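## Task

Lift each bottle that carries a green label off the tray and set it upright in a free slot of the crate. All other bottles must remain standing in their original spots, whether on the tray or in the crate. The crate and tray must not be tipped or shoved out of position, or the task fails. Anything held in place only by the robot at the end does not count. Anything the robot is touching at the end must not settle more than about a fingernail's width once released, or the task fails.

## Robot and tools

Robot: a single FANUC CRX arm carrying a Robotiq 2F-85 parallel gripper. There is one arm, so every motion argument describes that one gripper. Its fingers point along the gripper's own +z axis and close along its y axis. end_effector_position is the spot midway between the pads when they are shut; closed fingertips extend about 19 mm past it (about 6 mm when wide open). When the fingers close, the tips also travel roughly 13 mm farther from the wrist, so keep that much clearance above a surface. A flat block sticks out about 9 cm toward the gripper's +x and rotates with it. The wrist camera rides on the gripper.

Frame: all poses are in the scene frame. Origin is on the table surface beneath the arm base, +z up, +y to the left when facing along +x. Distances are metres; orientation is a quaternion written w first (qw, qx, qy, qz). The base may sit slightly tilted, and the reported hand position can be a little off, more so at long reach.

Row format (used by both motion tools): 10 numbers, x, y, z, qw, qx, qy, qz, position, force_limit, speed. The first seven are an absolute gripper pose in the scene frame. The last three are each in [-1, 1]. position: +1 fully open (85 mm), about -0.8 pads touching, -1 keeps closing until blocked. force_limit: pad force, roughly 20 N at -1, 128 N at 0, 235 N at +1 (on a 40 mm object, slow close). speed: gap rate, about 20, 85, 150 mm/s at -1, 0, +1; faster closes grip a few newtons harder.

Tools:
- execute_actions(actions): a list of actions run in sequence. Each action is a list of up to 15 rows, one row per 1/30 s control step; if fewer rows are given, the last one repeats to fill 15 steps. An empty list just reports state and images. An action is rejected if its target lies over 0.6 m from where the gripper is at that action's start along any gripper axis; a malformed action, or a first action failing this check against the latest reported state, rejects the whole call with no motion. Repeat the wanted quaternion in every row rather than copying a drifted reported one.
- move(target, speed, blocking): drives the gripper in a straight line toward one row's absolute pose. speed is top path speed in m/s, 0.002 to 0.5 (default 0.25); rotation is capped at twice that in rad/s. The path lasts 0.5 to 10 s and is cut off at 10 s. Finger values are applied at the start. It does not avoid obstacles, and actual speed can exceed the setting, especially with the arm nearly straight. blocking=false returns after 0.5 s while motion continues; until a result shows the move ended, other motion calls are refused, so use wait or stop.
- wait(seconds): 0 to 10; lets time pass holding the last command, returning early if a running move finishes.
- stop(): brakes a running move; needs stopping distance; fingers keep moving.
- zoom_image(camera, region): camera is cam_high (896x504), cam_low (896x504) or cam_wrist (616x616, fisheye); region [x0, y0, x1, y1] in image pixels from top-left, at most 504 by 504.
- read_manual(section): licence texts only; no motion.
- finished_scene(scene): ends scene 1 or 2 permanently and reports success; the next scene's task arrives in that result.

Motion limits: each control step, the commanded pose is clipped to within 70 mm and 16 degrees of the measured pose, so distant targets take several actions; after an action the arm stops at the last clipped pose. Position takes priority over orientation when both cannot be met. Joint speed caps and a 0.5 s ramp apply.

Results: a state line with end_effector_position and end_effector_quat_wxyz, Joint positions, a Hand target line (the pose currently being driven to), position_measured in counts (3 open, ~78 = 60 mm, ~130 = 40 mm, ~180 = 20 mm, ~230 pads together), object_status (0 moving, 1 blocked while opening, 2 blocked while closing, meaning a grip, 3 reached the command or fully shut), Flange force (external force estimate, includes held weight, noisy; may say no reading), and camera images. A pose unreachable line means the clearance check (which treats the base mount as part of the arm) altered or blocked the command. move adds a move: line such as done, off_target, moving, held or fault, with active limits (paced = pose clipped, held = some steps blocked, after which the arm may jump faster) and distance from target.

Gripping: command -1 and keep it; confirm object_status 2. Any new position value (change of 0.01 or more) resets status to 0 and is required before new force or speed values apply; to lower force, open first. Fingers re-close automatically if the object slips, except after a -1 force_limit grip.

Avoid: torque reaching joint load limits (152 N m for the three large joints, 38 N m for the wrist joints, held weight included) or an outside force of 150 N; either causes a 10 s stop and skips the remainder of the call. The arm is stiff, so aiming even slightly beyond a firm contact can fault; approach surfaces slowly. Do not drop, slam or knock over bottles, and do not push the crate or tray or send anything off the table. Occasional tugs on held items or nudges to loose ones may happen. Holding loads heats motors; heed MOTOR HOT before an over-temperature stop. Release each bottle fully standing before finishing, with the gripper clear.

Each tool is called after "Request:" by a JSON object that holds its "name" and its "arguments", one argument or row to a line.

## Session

Request:
{"name": "execute_actions", "arguments": {
  "actions": []
}}

Scene clock: 0.00 s.
end_effector_position=(+0.4948, -0.3485, +0.2102) position_measured=3 object_status=3 end_effector_quat_wxyz=(-0.593, -0.192, +0.748, -0.229)
Joint positions: [ 0.114  0.925  0.348  0.918 -2.248  0.352]
Joint velocities: [-0.     0.001  0.     0.001 -0.     0.001]
Flange force (N, the push that the arm receives, along the gripper's own x y z axes): no reading
Hand target: +0.495, -0.348, +0.210; -0.593, -0.192, +0.748, -0.229

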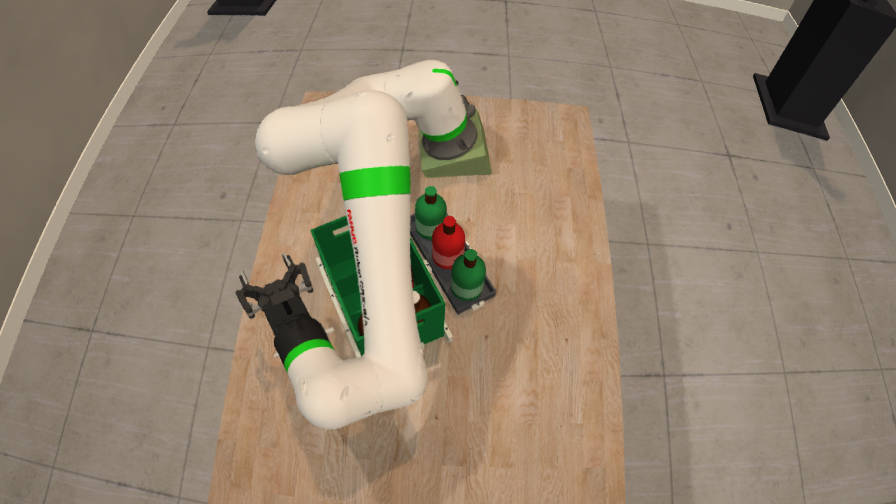

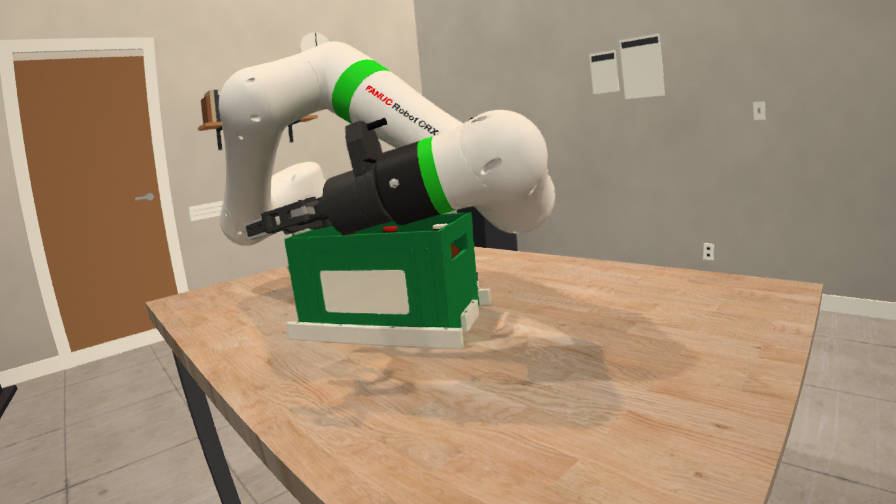

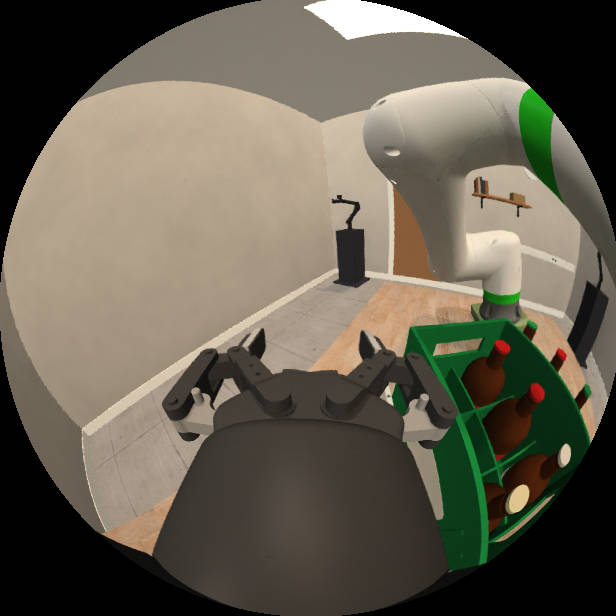

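Request:
{"name": "move", "arguments": {
  "target": [0.40,-0.12,0.45,0,0.559,0.829,0,1,-0.3,0],
  "speed": 0.4
}}

Request:
{"name": "zoom_image", "arguments": {
  "camera": "cam_wrist",
  "region": [200,180,420,380]
}}

Request:
{"name": "zoom_image", "arguments": {
  "camera": "cam_high",
  "region": [290,170,530,380]
}}

Scene clock: 16.40 s.
end_effector_position=(+0.4004, -0.1206, +0.4498) position_measured=3 object_status=3 end_effector_quat_wxyz=(+0.001, +0.559, +0.829, -0.000)
Joint positions: [ 0.707 -0.115  0.138  0.285 -1.936 -1.675]
Joint velocities: [ 0.001 -0.    -0.001  0.     0.     0.002]
Flange force (N, the push that the arm receives, along the gripper's own x y z axes): [2.0 7.2 -6.1]
Hand target: +0.400, -0.121, +0.450; +0.001, +0.559, +0.829, -0.000
Off the commanded pose: 0.001 m, 0 deg.
move: done

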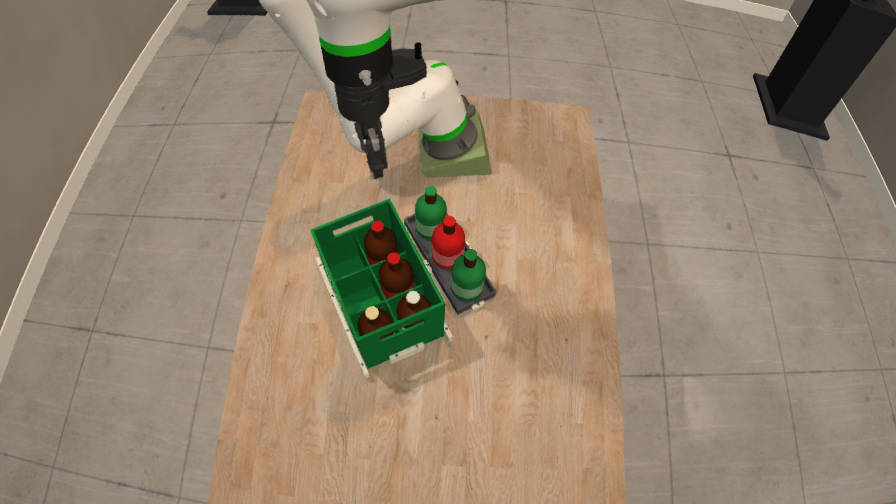

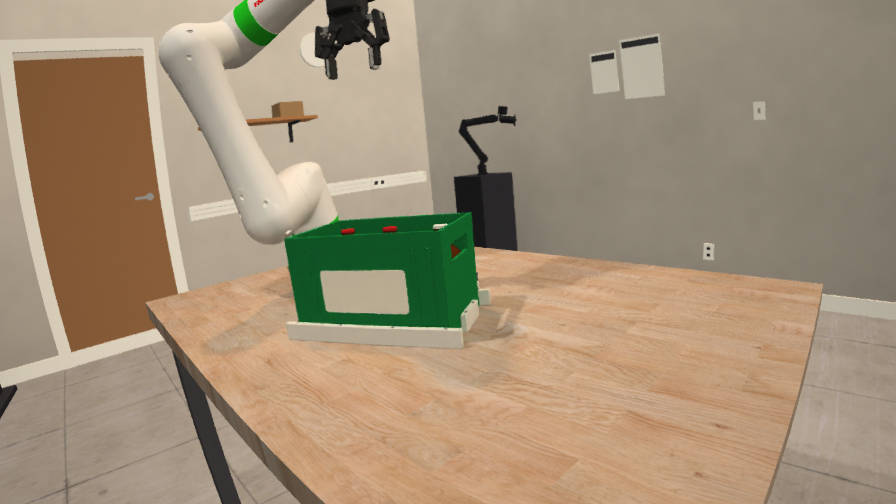

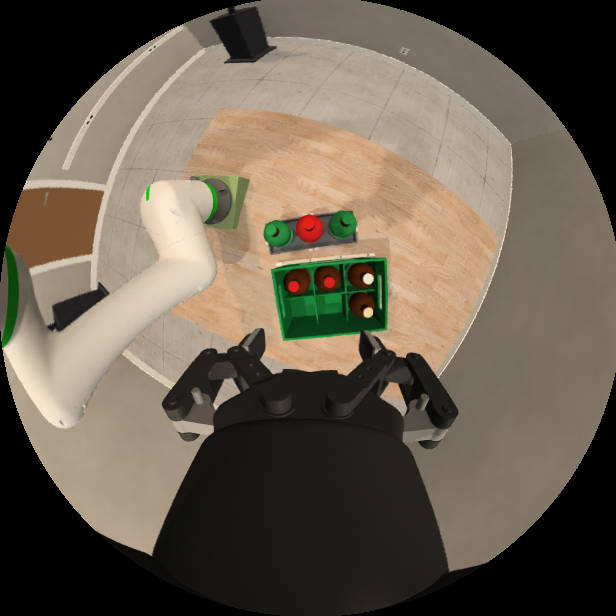

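Region (200, 180, 420, 380) of cam_wrist's 616x616 image, scaled by 2.291, with more detail than that image has; it fills the top 458 rows of this view, and the rest is white.

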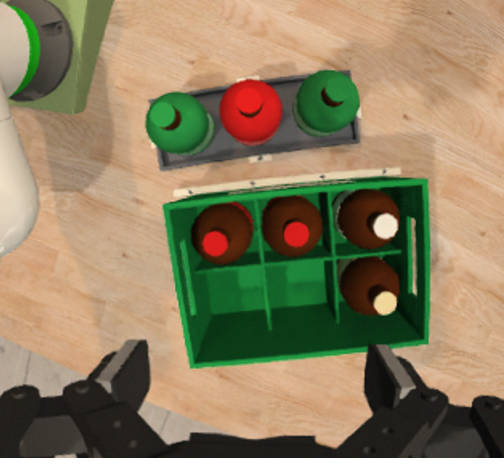

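Region (290, 170, 530, 380) of cam_high's 896x504 image, scaled by 2.100, with more detail than that image has; it fills the top 441 rows of this view, and the rest is white.

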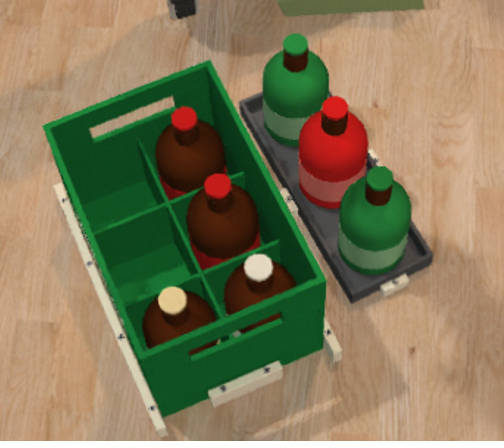

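Request:
{"name": "move", "arguments": {
  "target": [0.255,-0.033,0.215,0,0.515,0.857,0,0.3,-0.3,0],
  "speed": 0.3
}}

Request:
{"name": "zoom_image", "arguments": {
  "camera": "cam_wrist",
  "region": [220,250,400,380]
}}

Scene clock: 38.40 s.
end_effector_position=(+0.2552, -0.0331, +0.2155) position_measured=91 object_status=3 end_effector_quat_wxyz=(+0.001, +0.515, +0.857, +0.000)
Joint positions: [ 1.077 -0.516 -0.72   0.204 -1.579 -2.047]
Joint velocities: [ 0.001 -0.001 -0.001  0.001  0.     0.   ]
Flange force (N, the push that the arm receives, along the gripper's own x y z axes): [7.9 4.6 -4.1]
Hand target: +0.255, -0.033, +0.215; +0.001, +0.515, +0.857, +0.000
Off the commanded pose: 0.001 m, 0 deg.
move: done

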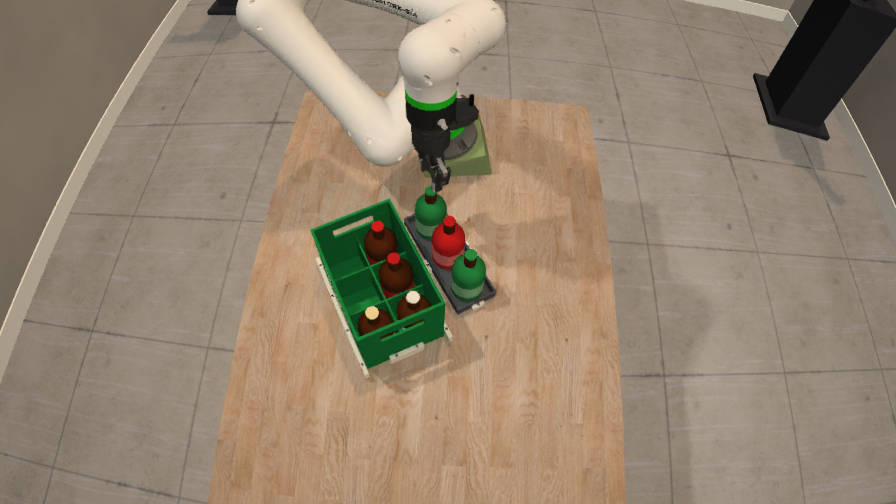

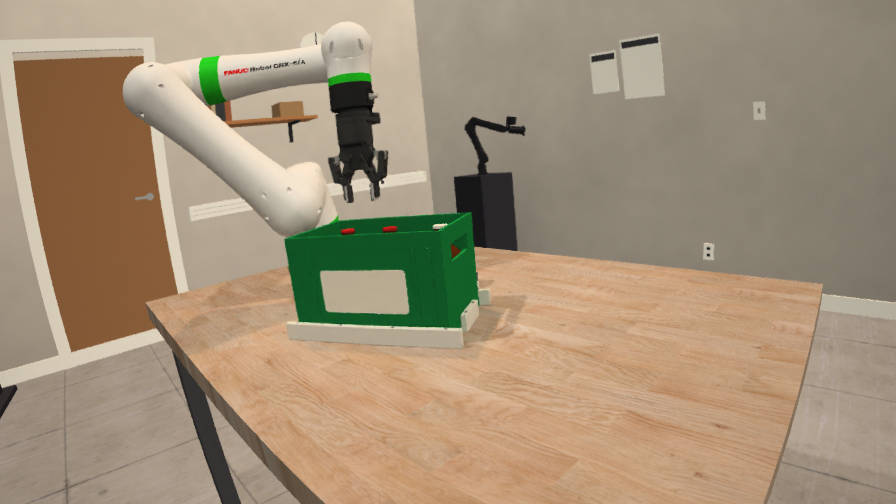

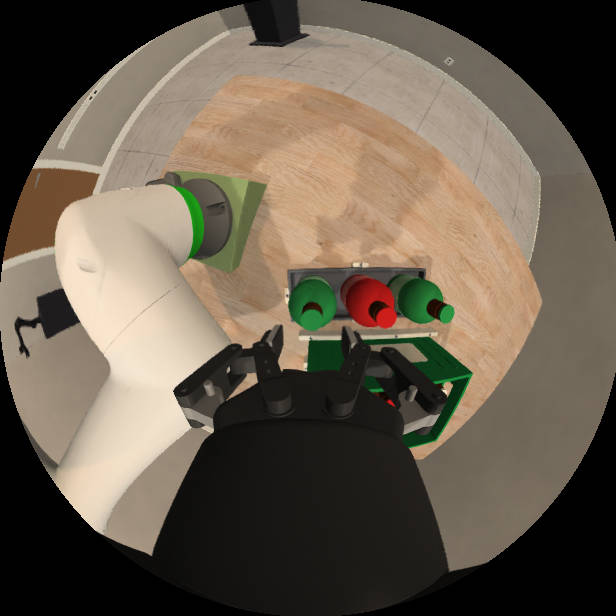

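Region (220, 250, 400, 380) of cam_wrist's 616x616 image, scaled by 2.800, with more detail than that image has.

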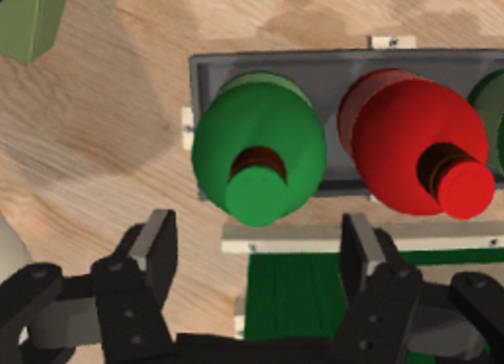

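Request:
{"name": "move", "arguments": {
  "target": [0.255,-0.033,0.156,0,0.515,0.857,0,0.3,-0.3,0],
  "speed": 0.12
}}

Request:
{"name": "move", "arguments": {
  "target": [0.255,-0.033,0.156,0,0.515,0.857,0,-1,-0.3,-0.2]
}}

Request:
{"name": "zoom_image", "arguments": {
  "camera": "cam_wrist",
  "region": [220,250,400,380]
}}

Scene clock: 50.90 s.
end_effector_position=(+0.2549, -0.0330, +0.1560) position_measured=91 object_status=3 end_effector_quat_wxyz=(-0.000, +0.515, +0.857, +0.000)
Joint positions: [ 1.018 -0.491 -0.846  0.216 -1.42  -2.023]
Joint velocities: [-0.     0.001 -0.001 -0.     0.001  0.   ]
Flange force (N, the push that the arm receives, along the gripper's own x y z axes): [7.6 7.1 -2.8]
Hand target: +0.255, -0.033, +0.156; -0.000, +0.515, +0.857, -0.000
Off the commanded pose: 0.000 m, 0 deg.
move: done

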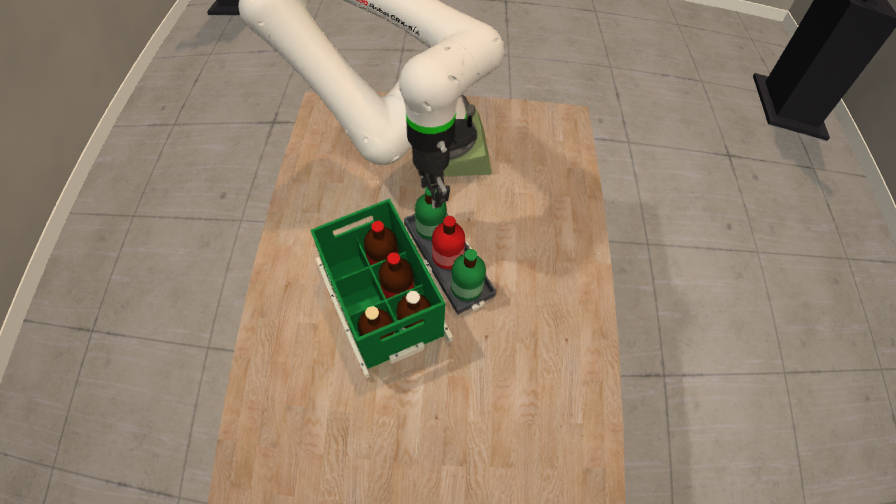

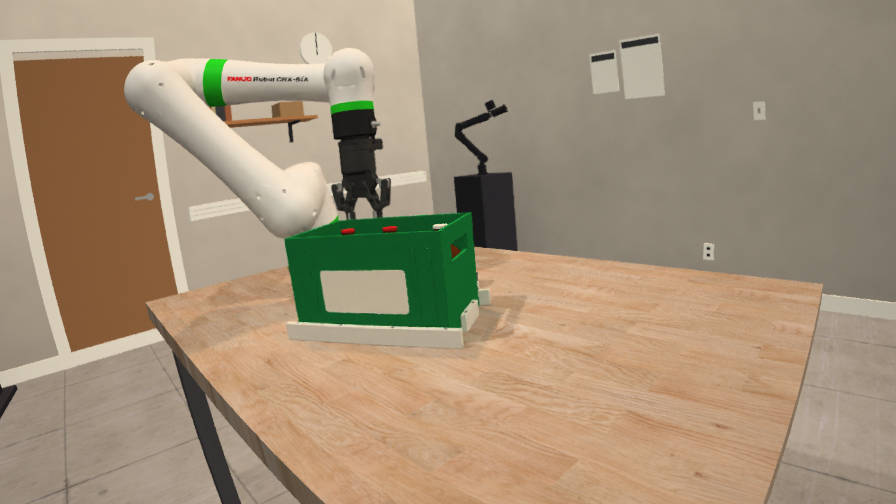

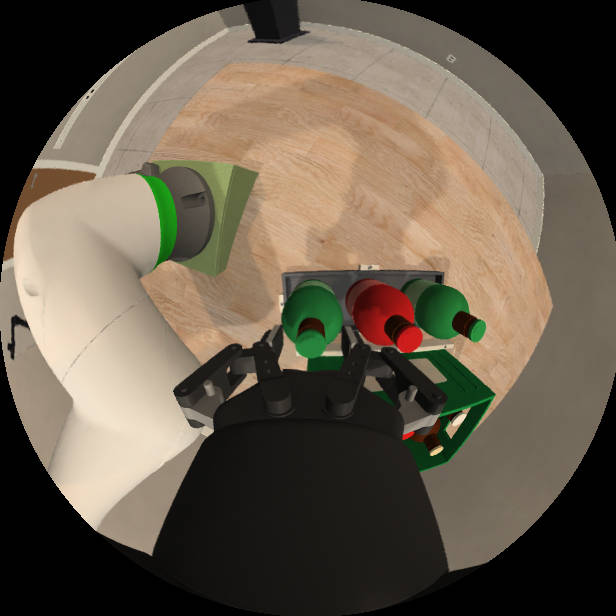

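Scene clock: 51.60 s.
end_effector_position=(+0.2550, -0.0330, +0.1560) position_measured=170 object_status=2 end_effector_quat_wxyz=(+0.000, +0.515, +0.857, -0.000)
Joint positions: [ 1.018 -0.49  -0.846  0.216 -1.42  -2.024]
Joint velocities: [ 0.     0.     0.001 -0.001 -0.    -0.001]
Flange force (N, the push that the arm receives, along the gripper's own x y z axes): [7.2 3.4 -15.6]
Hand target: +0.255, -0.033, +0.156; +0.000, +0.515, +0.857, +0.000
Off the commanded pose: 0.000 m, 0 deg.
move: done

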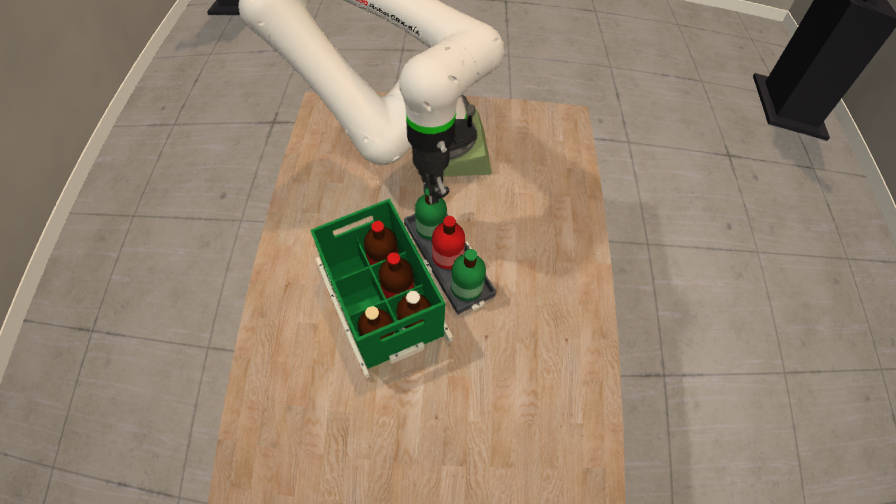

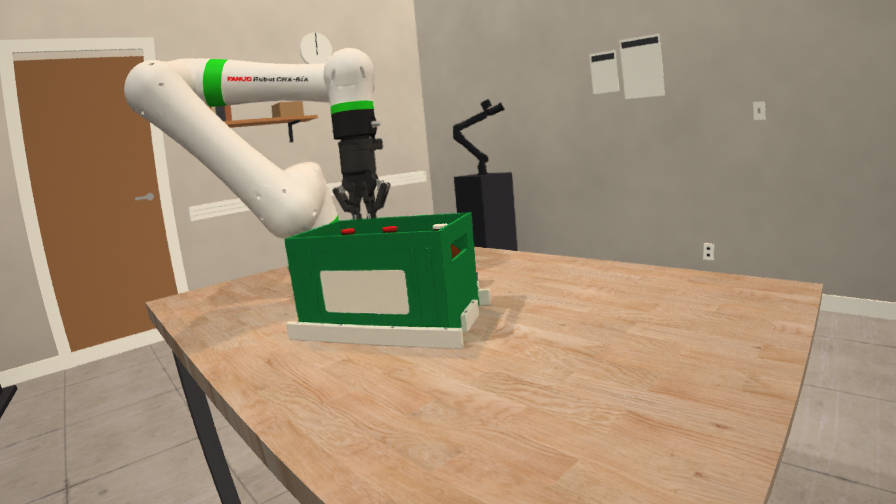

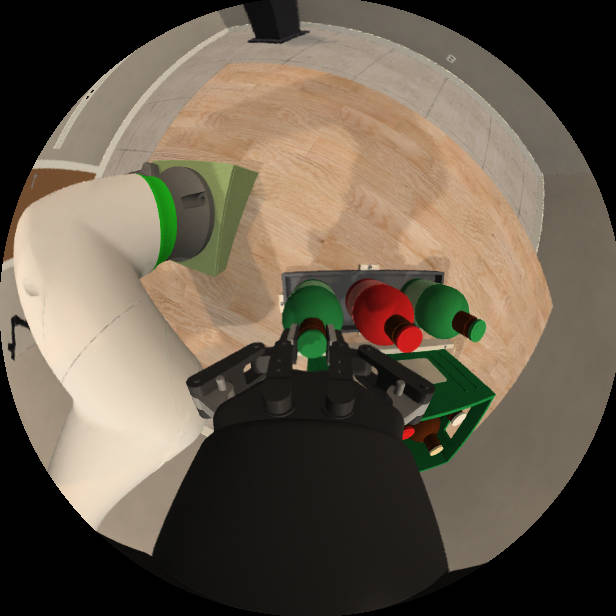

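Region (220, 250, 400, 380) of cam_wrist's 616x616 image, scaled by 2.800, with more detail than that image has.

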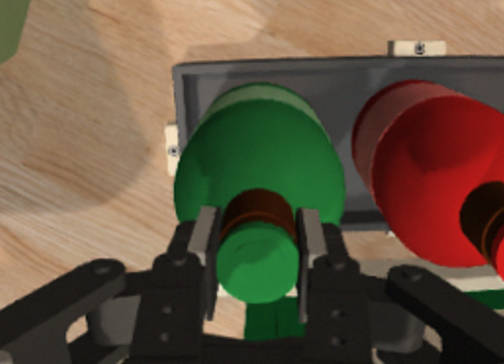

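Request:
{"name": "move", "arguments": {
  "target": [0.255,-0.033,0.355,0,0.515,0.857,0,-1,-0.3,-0.2],
  "speed": 0.25
}}

Request:
{"name": "move", "arguments": {
  "target": [0.401,-0.216,0.355,0,0.515,0.857,0,-1,-0.3,-0.2],
  "speed": 0.25
}}

Request:
{"name": "zoom_image", "arguments": {
  "camera": "cam_wrist",
  "region": [230,210,450,380]
}}

Scene clock: 57.87 s.
end_effector_position=(+0.2552, -0.0328, +0.3550) position_measured=170 object_status=2 end_effector_quat_wxyz=(+0.000, +0.515, +0.857, +0.000)
Joint positions: [ 1.19  -0.469 -0.379  0.186 -1.891 -2.103]
Joint velocities: [ 0.     0.     0.001  0.002 -0.001  0.001]
Flange force (N, the push that the arm receives, along the gripper's own x y z axes): [7.4 3.1 0.1]
Hand target: +0.255, -0.033, +0.355; +0.000, +0.515, +0.857, +0.000
Off the commanded pose: 0.000 m, 0 deg.
move: done

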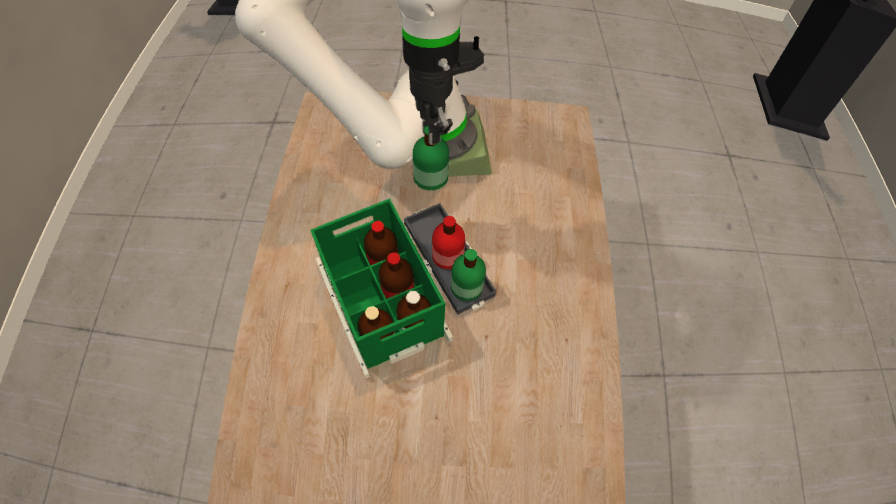

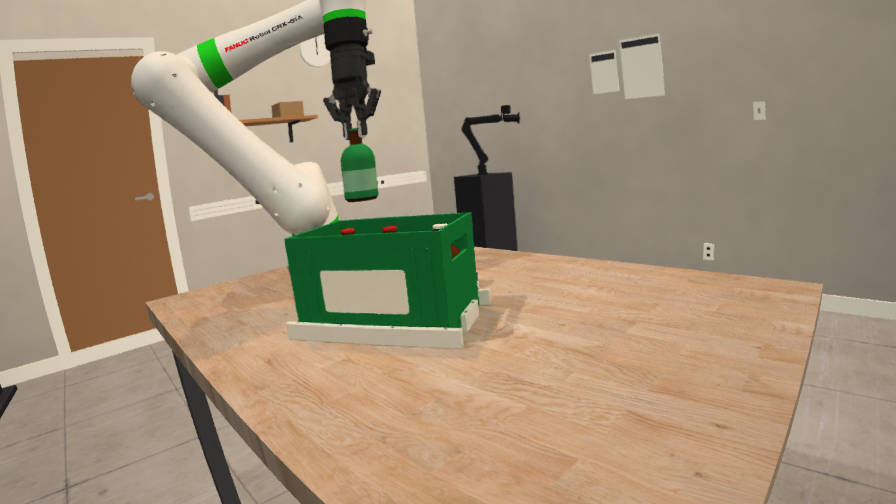

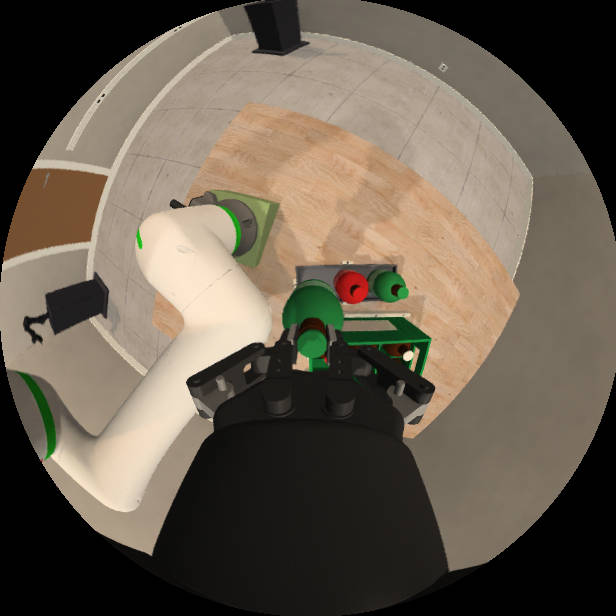

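Scene clock: 59.27 s.
end_effector_position=(+0.4002, -0.2161, +0.3544) position_measured=170 object_status=2 end_effector_quat_wxyz=(-0.002, +0.515, +0.857, +0.000)
Joint positions: [ 0.394 -0.171 -0.065  0.29  -1.709 -1.309]
Joint velocities: [-0.001  0.     0.001  0.    -0.002  0.001]
Flange force (N, the push that the arm receives, along the gripper's own x y z axes): [-1.1 7.4 -1.6]
Hand target: +0.400, -0.216, +0.354; -0.002, +0.515, +0.857, +0.000
Off the commanded pose: 0.001 m, 0 deg.
move: done

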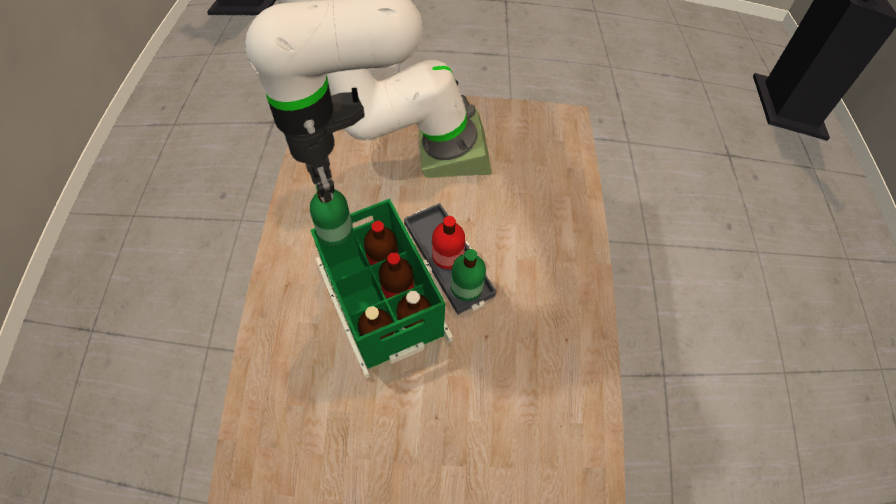

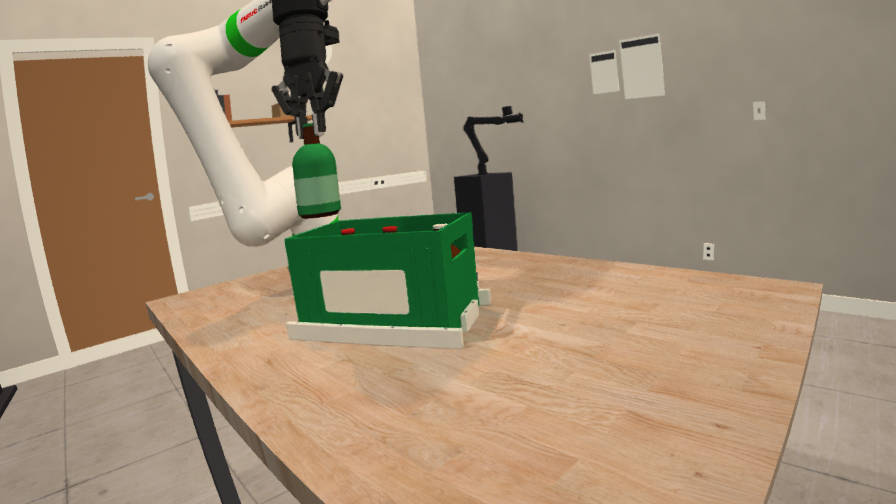

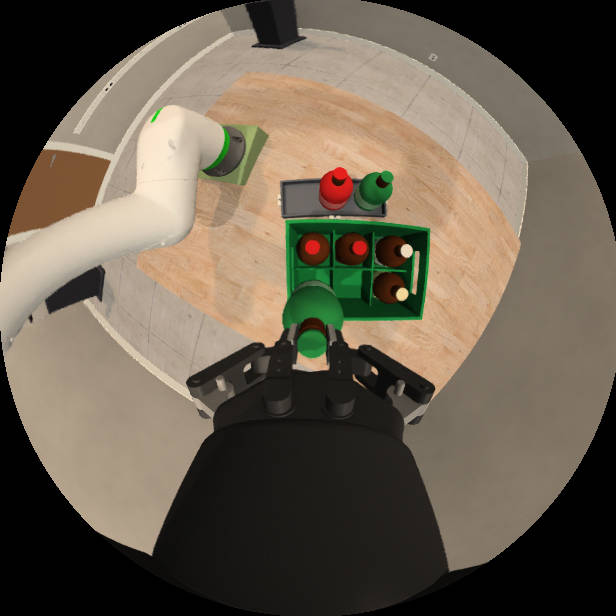

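Region (230, 210, 450, 380) of cam_wrist's 616x616 image, scaled by 2.291, with more detail than that image has; it fills the top 389 rows of this view, and the rest is white.

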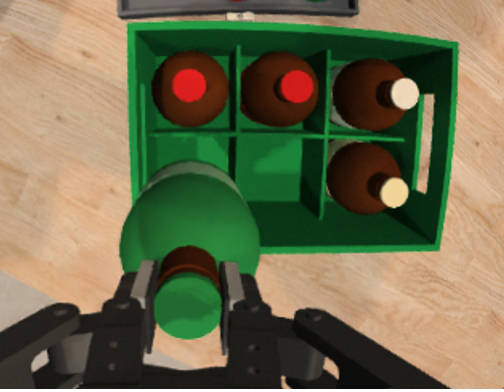

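Request:
{"name": "move", "arguments": {
  "target": [0.400,-0.2135,0.26,0,0.515,0.857,0,-1,-0.3,-0.2],
  "speed": 0.12
}}

Request:
{"name": "zoom_image", "arguments": {
  "camera": "cam_wrist",
  "region": [230,210,450,380]
}}

Request:
{"name": "zoom_image", "arguments": {
  "camera": "cam_high",
  "region": [280,160,440,320]
}}

Scene clock: 68.90 s.
end_effector_position=(+0.3999, -0.2136, +0.2600) position_measured=170 object_status=2 end_effector_quat_wxyz=(-0.000, +0.515, +0.857, +0.000)
Joint positions: [ 0.326 -0.177 -0.283  0.293 -1.484 -1.305]
Joint velocities: [-0.     0.001 -0.     0.001  0.001  0.001]
Flange force (N, the push that the arm receives, along the gripper's own x y z axes): [-0.8 7.1 1.2]
Hand target: +0.400, -0.214, +0.260; -0.000, +0.515, +0.857, +0.000
Off the commanded pose: 0.000 m, 0 deg.
move: done

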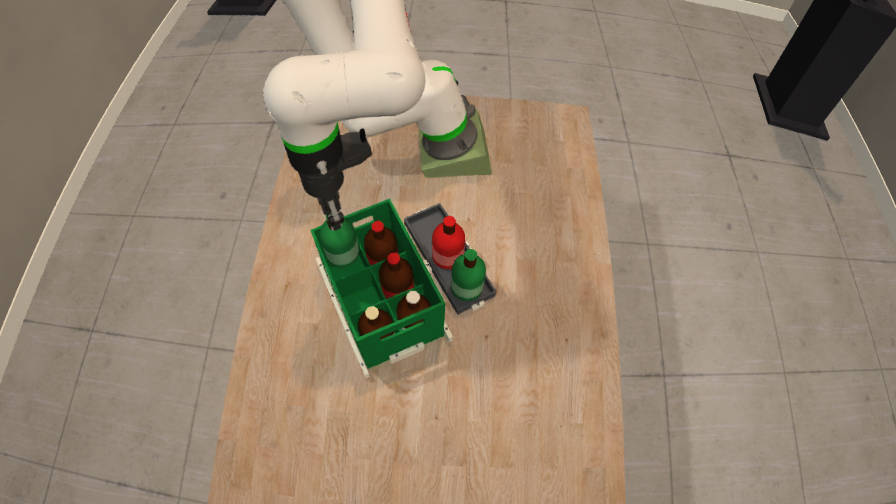

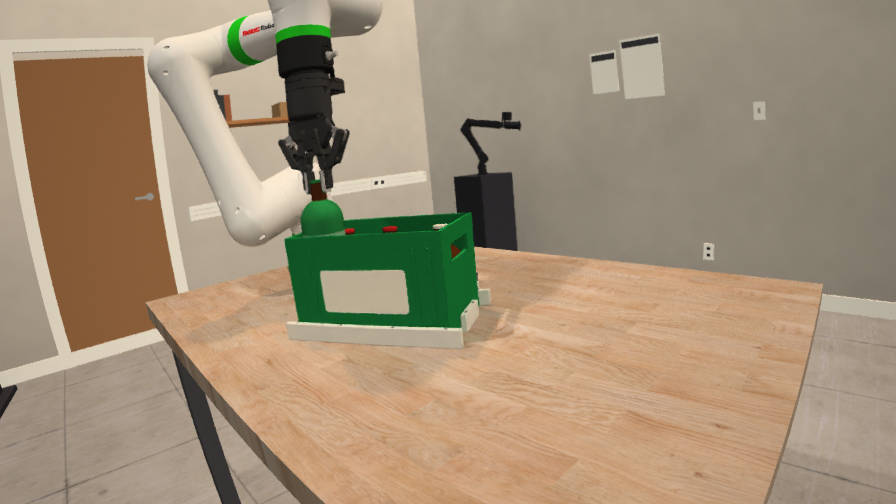

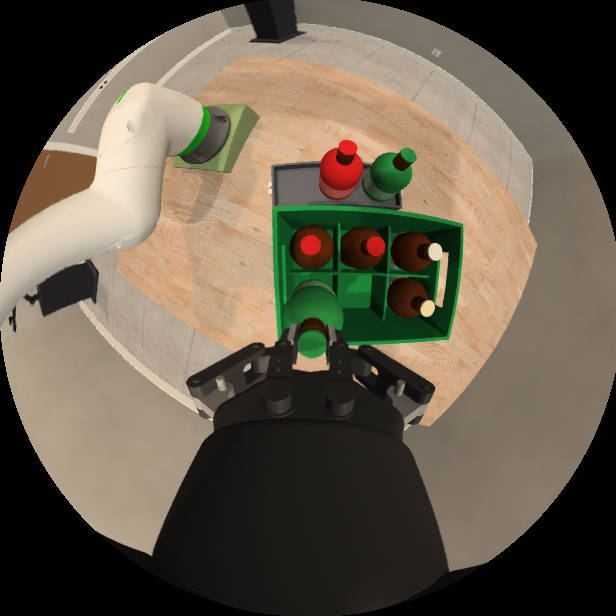

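Region (230, 210, 450, 380) of cam_wrist's 616x616 image, scaled by 2.291, with more detail than that image has; it fills the top 389 rows of this view, and the rest is white.

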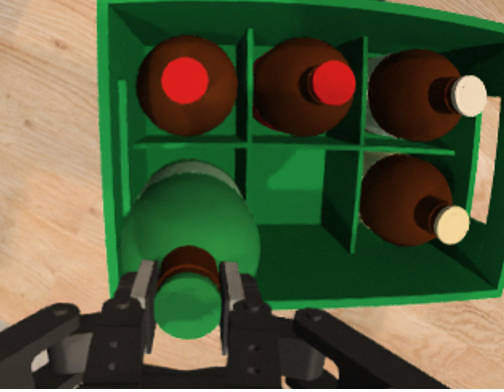

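Region (280, 160, 440, 320) of cam_high's 896x504 image, scaled by 3.150, with more detail than that image has.

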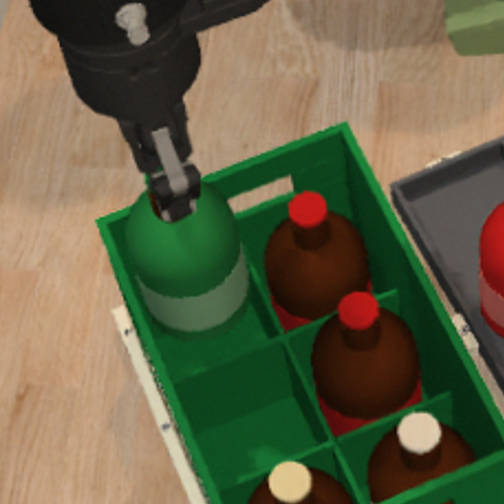

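Request:
{"name": "move", "arguments": {
  "target": [0.400,-0.2135,0.172,0,0.515,0.857,0,-1,-0.3,-0.2],
  "speed": 0.08
}}

Request:
{"name": "zoom_image", "arguments": {
  "camera": "cam_low",
  "region": [250,150,400,270]
}}

Request:
{"name": "zoom_image", "arguments": {
  "camera": "cam_wrist",
  "region": [200,230,420,400]
}}

Scene clock: 77.43 s.
end_effector_position=(+0.3999, -0.2135, +0.1720) position_measured=170 object_status=2 end_effector_quat_wxyz=(-0.000, +0.515, +0.857, +0.000)
Joint positions: [ 0.255 -0.13  -0.445  0.307 -1.265 -1.3  ]
Joint velocities: [-0.    -0.     0.     0.     0.001 -0.   ]
Flange force (N, the push that the arm receives, along the gripper's own x y z axes): [1.1 6.4 3.3]
Hand target: +0.400, -0.214, +0.172; -0.000, +0.515, +0.857, +0.000
Off the commanded pose: 0.000 m, 0 deg.
move: done

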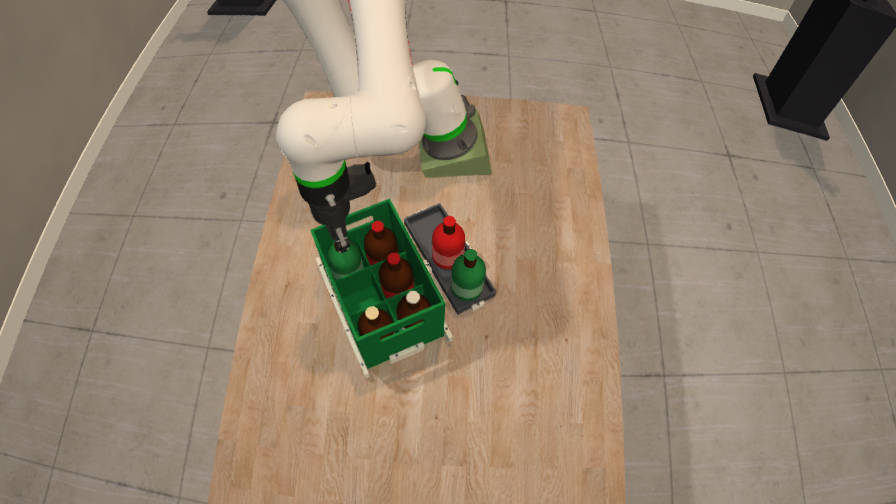

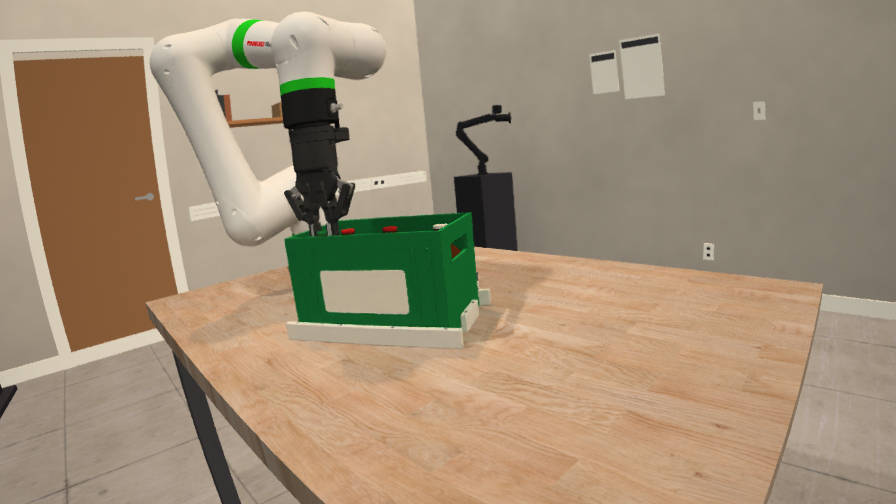

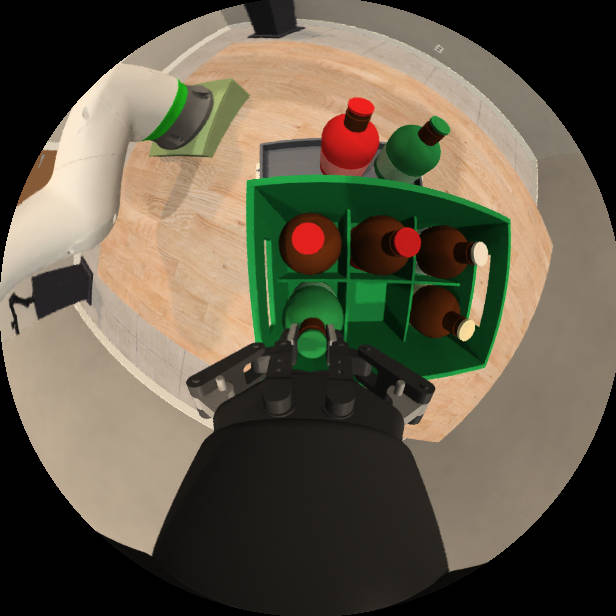

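Region (250, 150, 400, 270) of cam_low's 896x504 image, scaled by 3.360, with more detail than that image has; it fills the top 403 rows of this view, and the rest is white.

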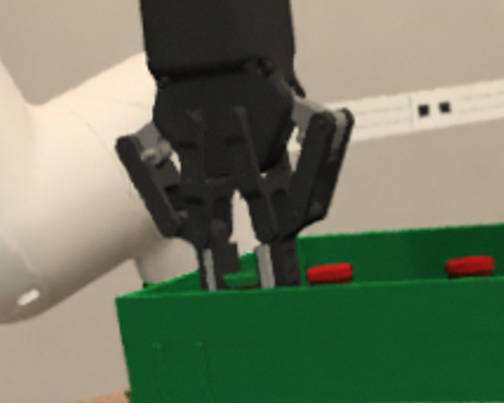

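Region (200, 230, 420, 400) of cam_wrist's 616x616 image, scaled by 2.291, with more detail than that image has; it fills the top 389 rows of this view, and the rest is white.

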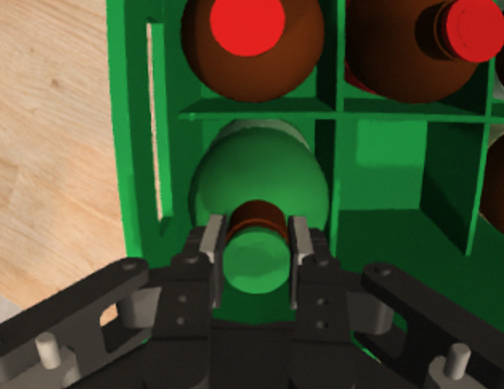

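Request:
{"name": "move", "arguments": {
  "target": [0.400,-0.2135,0.162,0,0.515,0.857,0,-1,-0.3,-0.2],
  "speed": 0.02
}}

Scene clock: 81.17 s.
end_effector_position=(+0.4000, -0.2135, +0.1620) position_measured=170 object_status=2 end_effector_quat_wxyz=(+0.000, +0.515, +0.857, +0.000)
Joint positions: [ 0.247 -0.122 -0.46   0.31  -1.239 -1.301]
Joint velocities: [-0.     0.     0.    -0.001 -0.    -0.002]
Flange force (N, the push that the arm receives, along the gripper's own x y z axes): [-0.7 9.5 4.8]
Hand target: +0.400, -0.213, +0.162; -0.000, +0.515, +0.857, +0.000
Off the commanded pose: 0.000 m, 0 deg.
move: done

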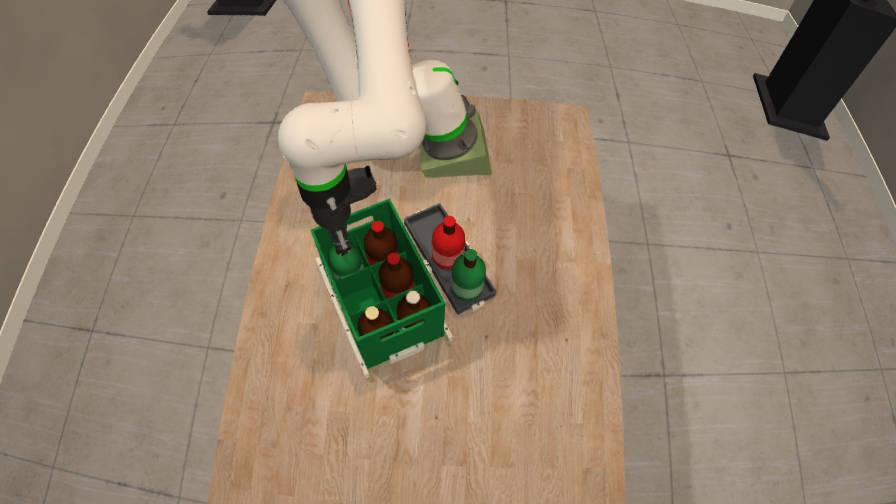

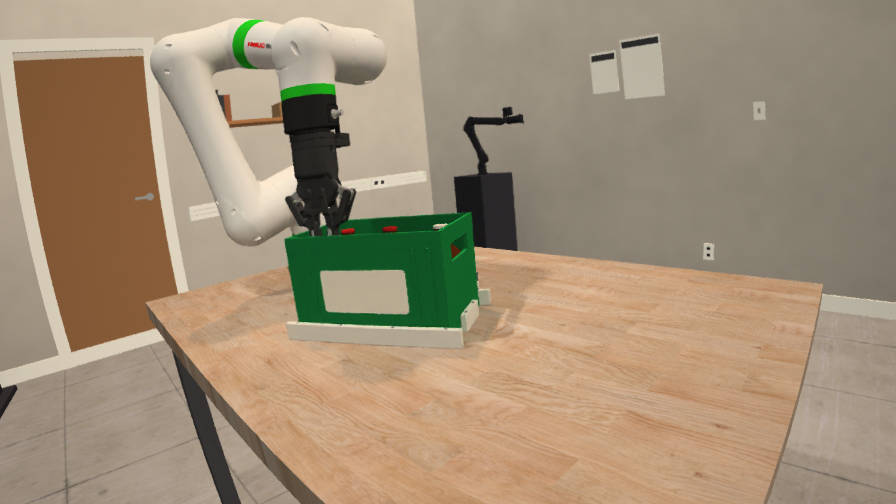

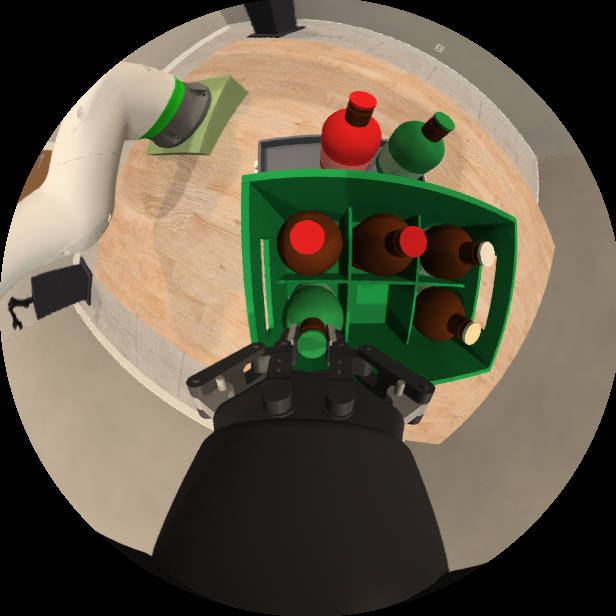

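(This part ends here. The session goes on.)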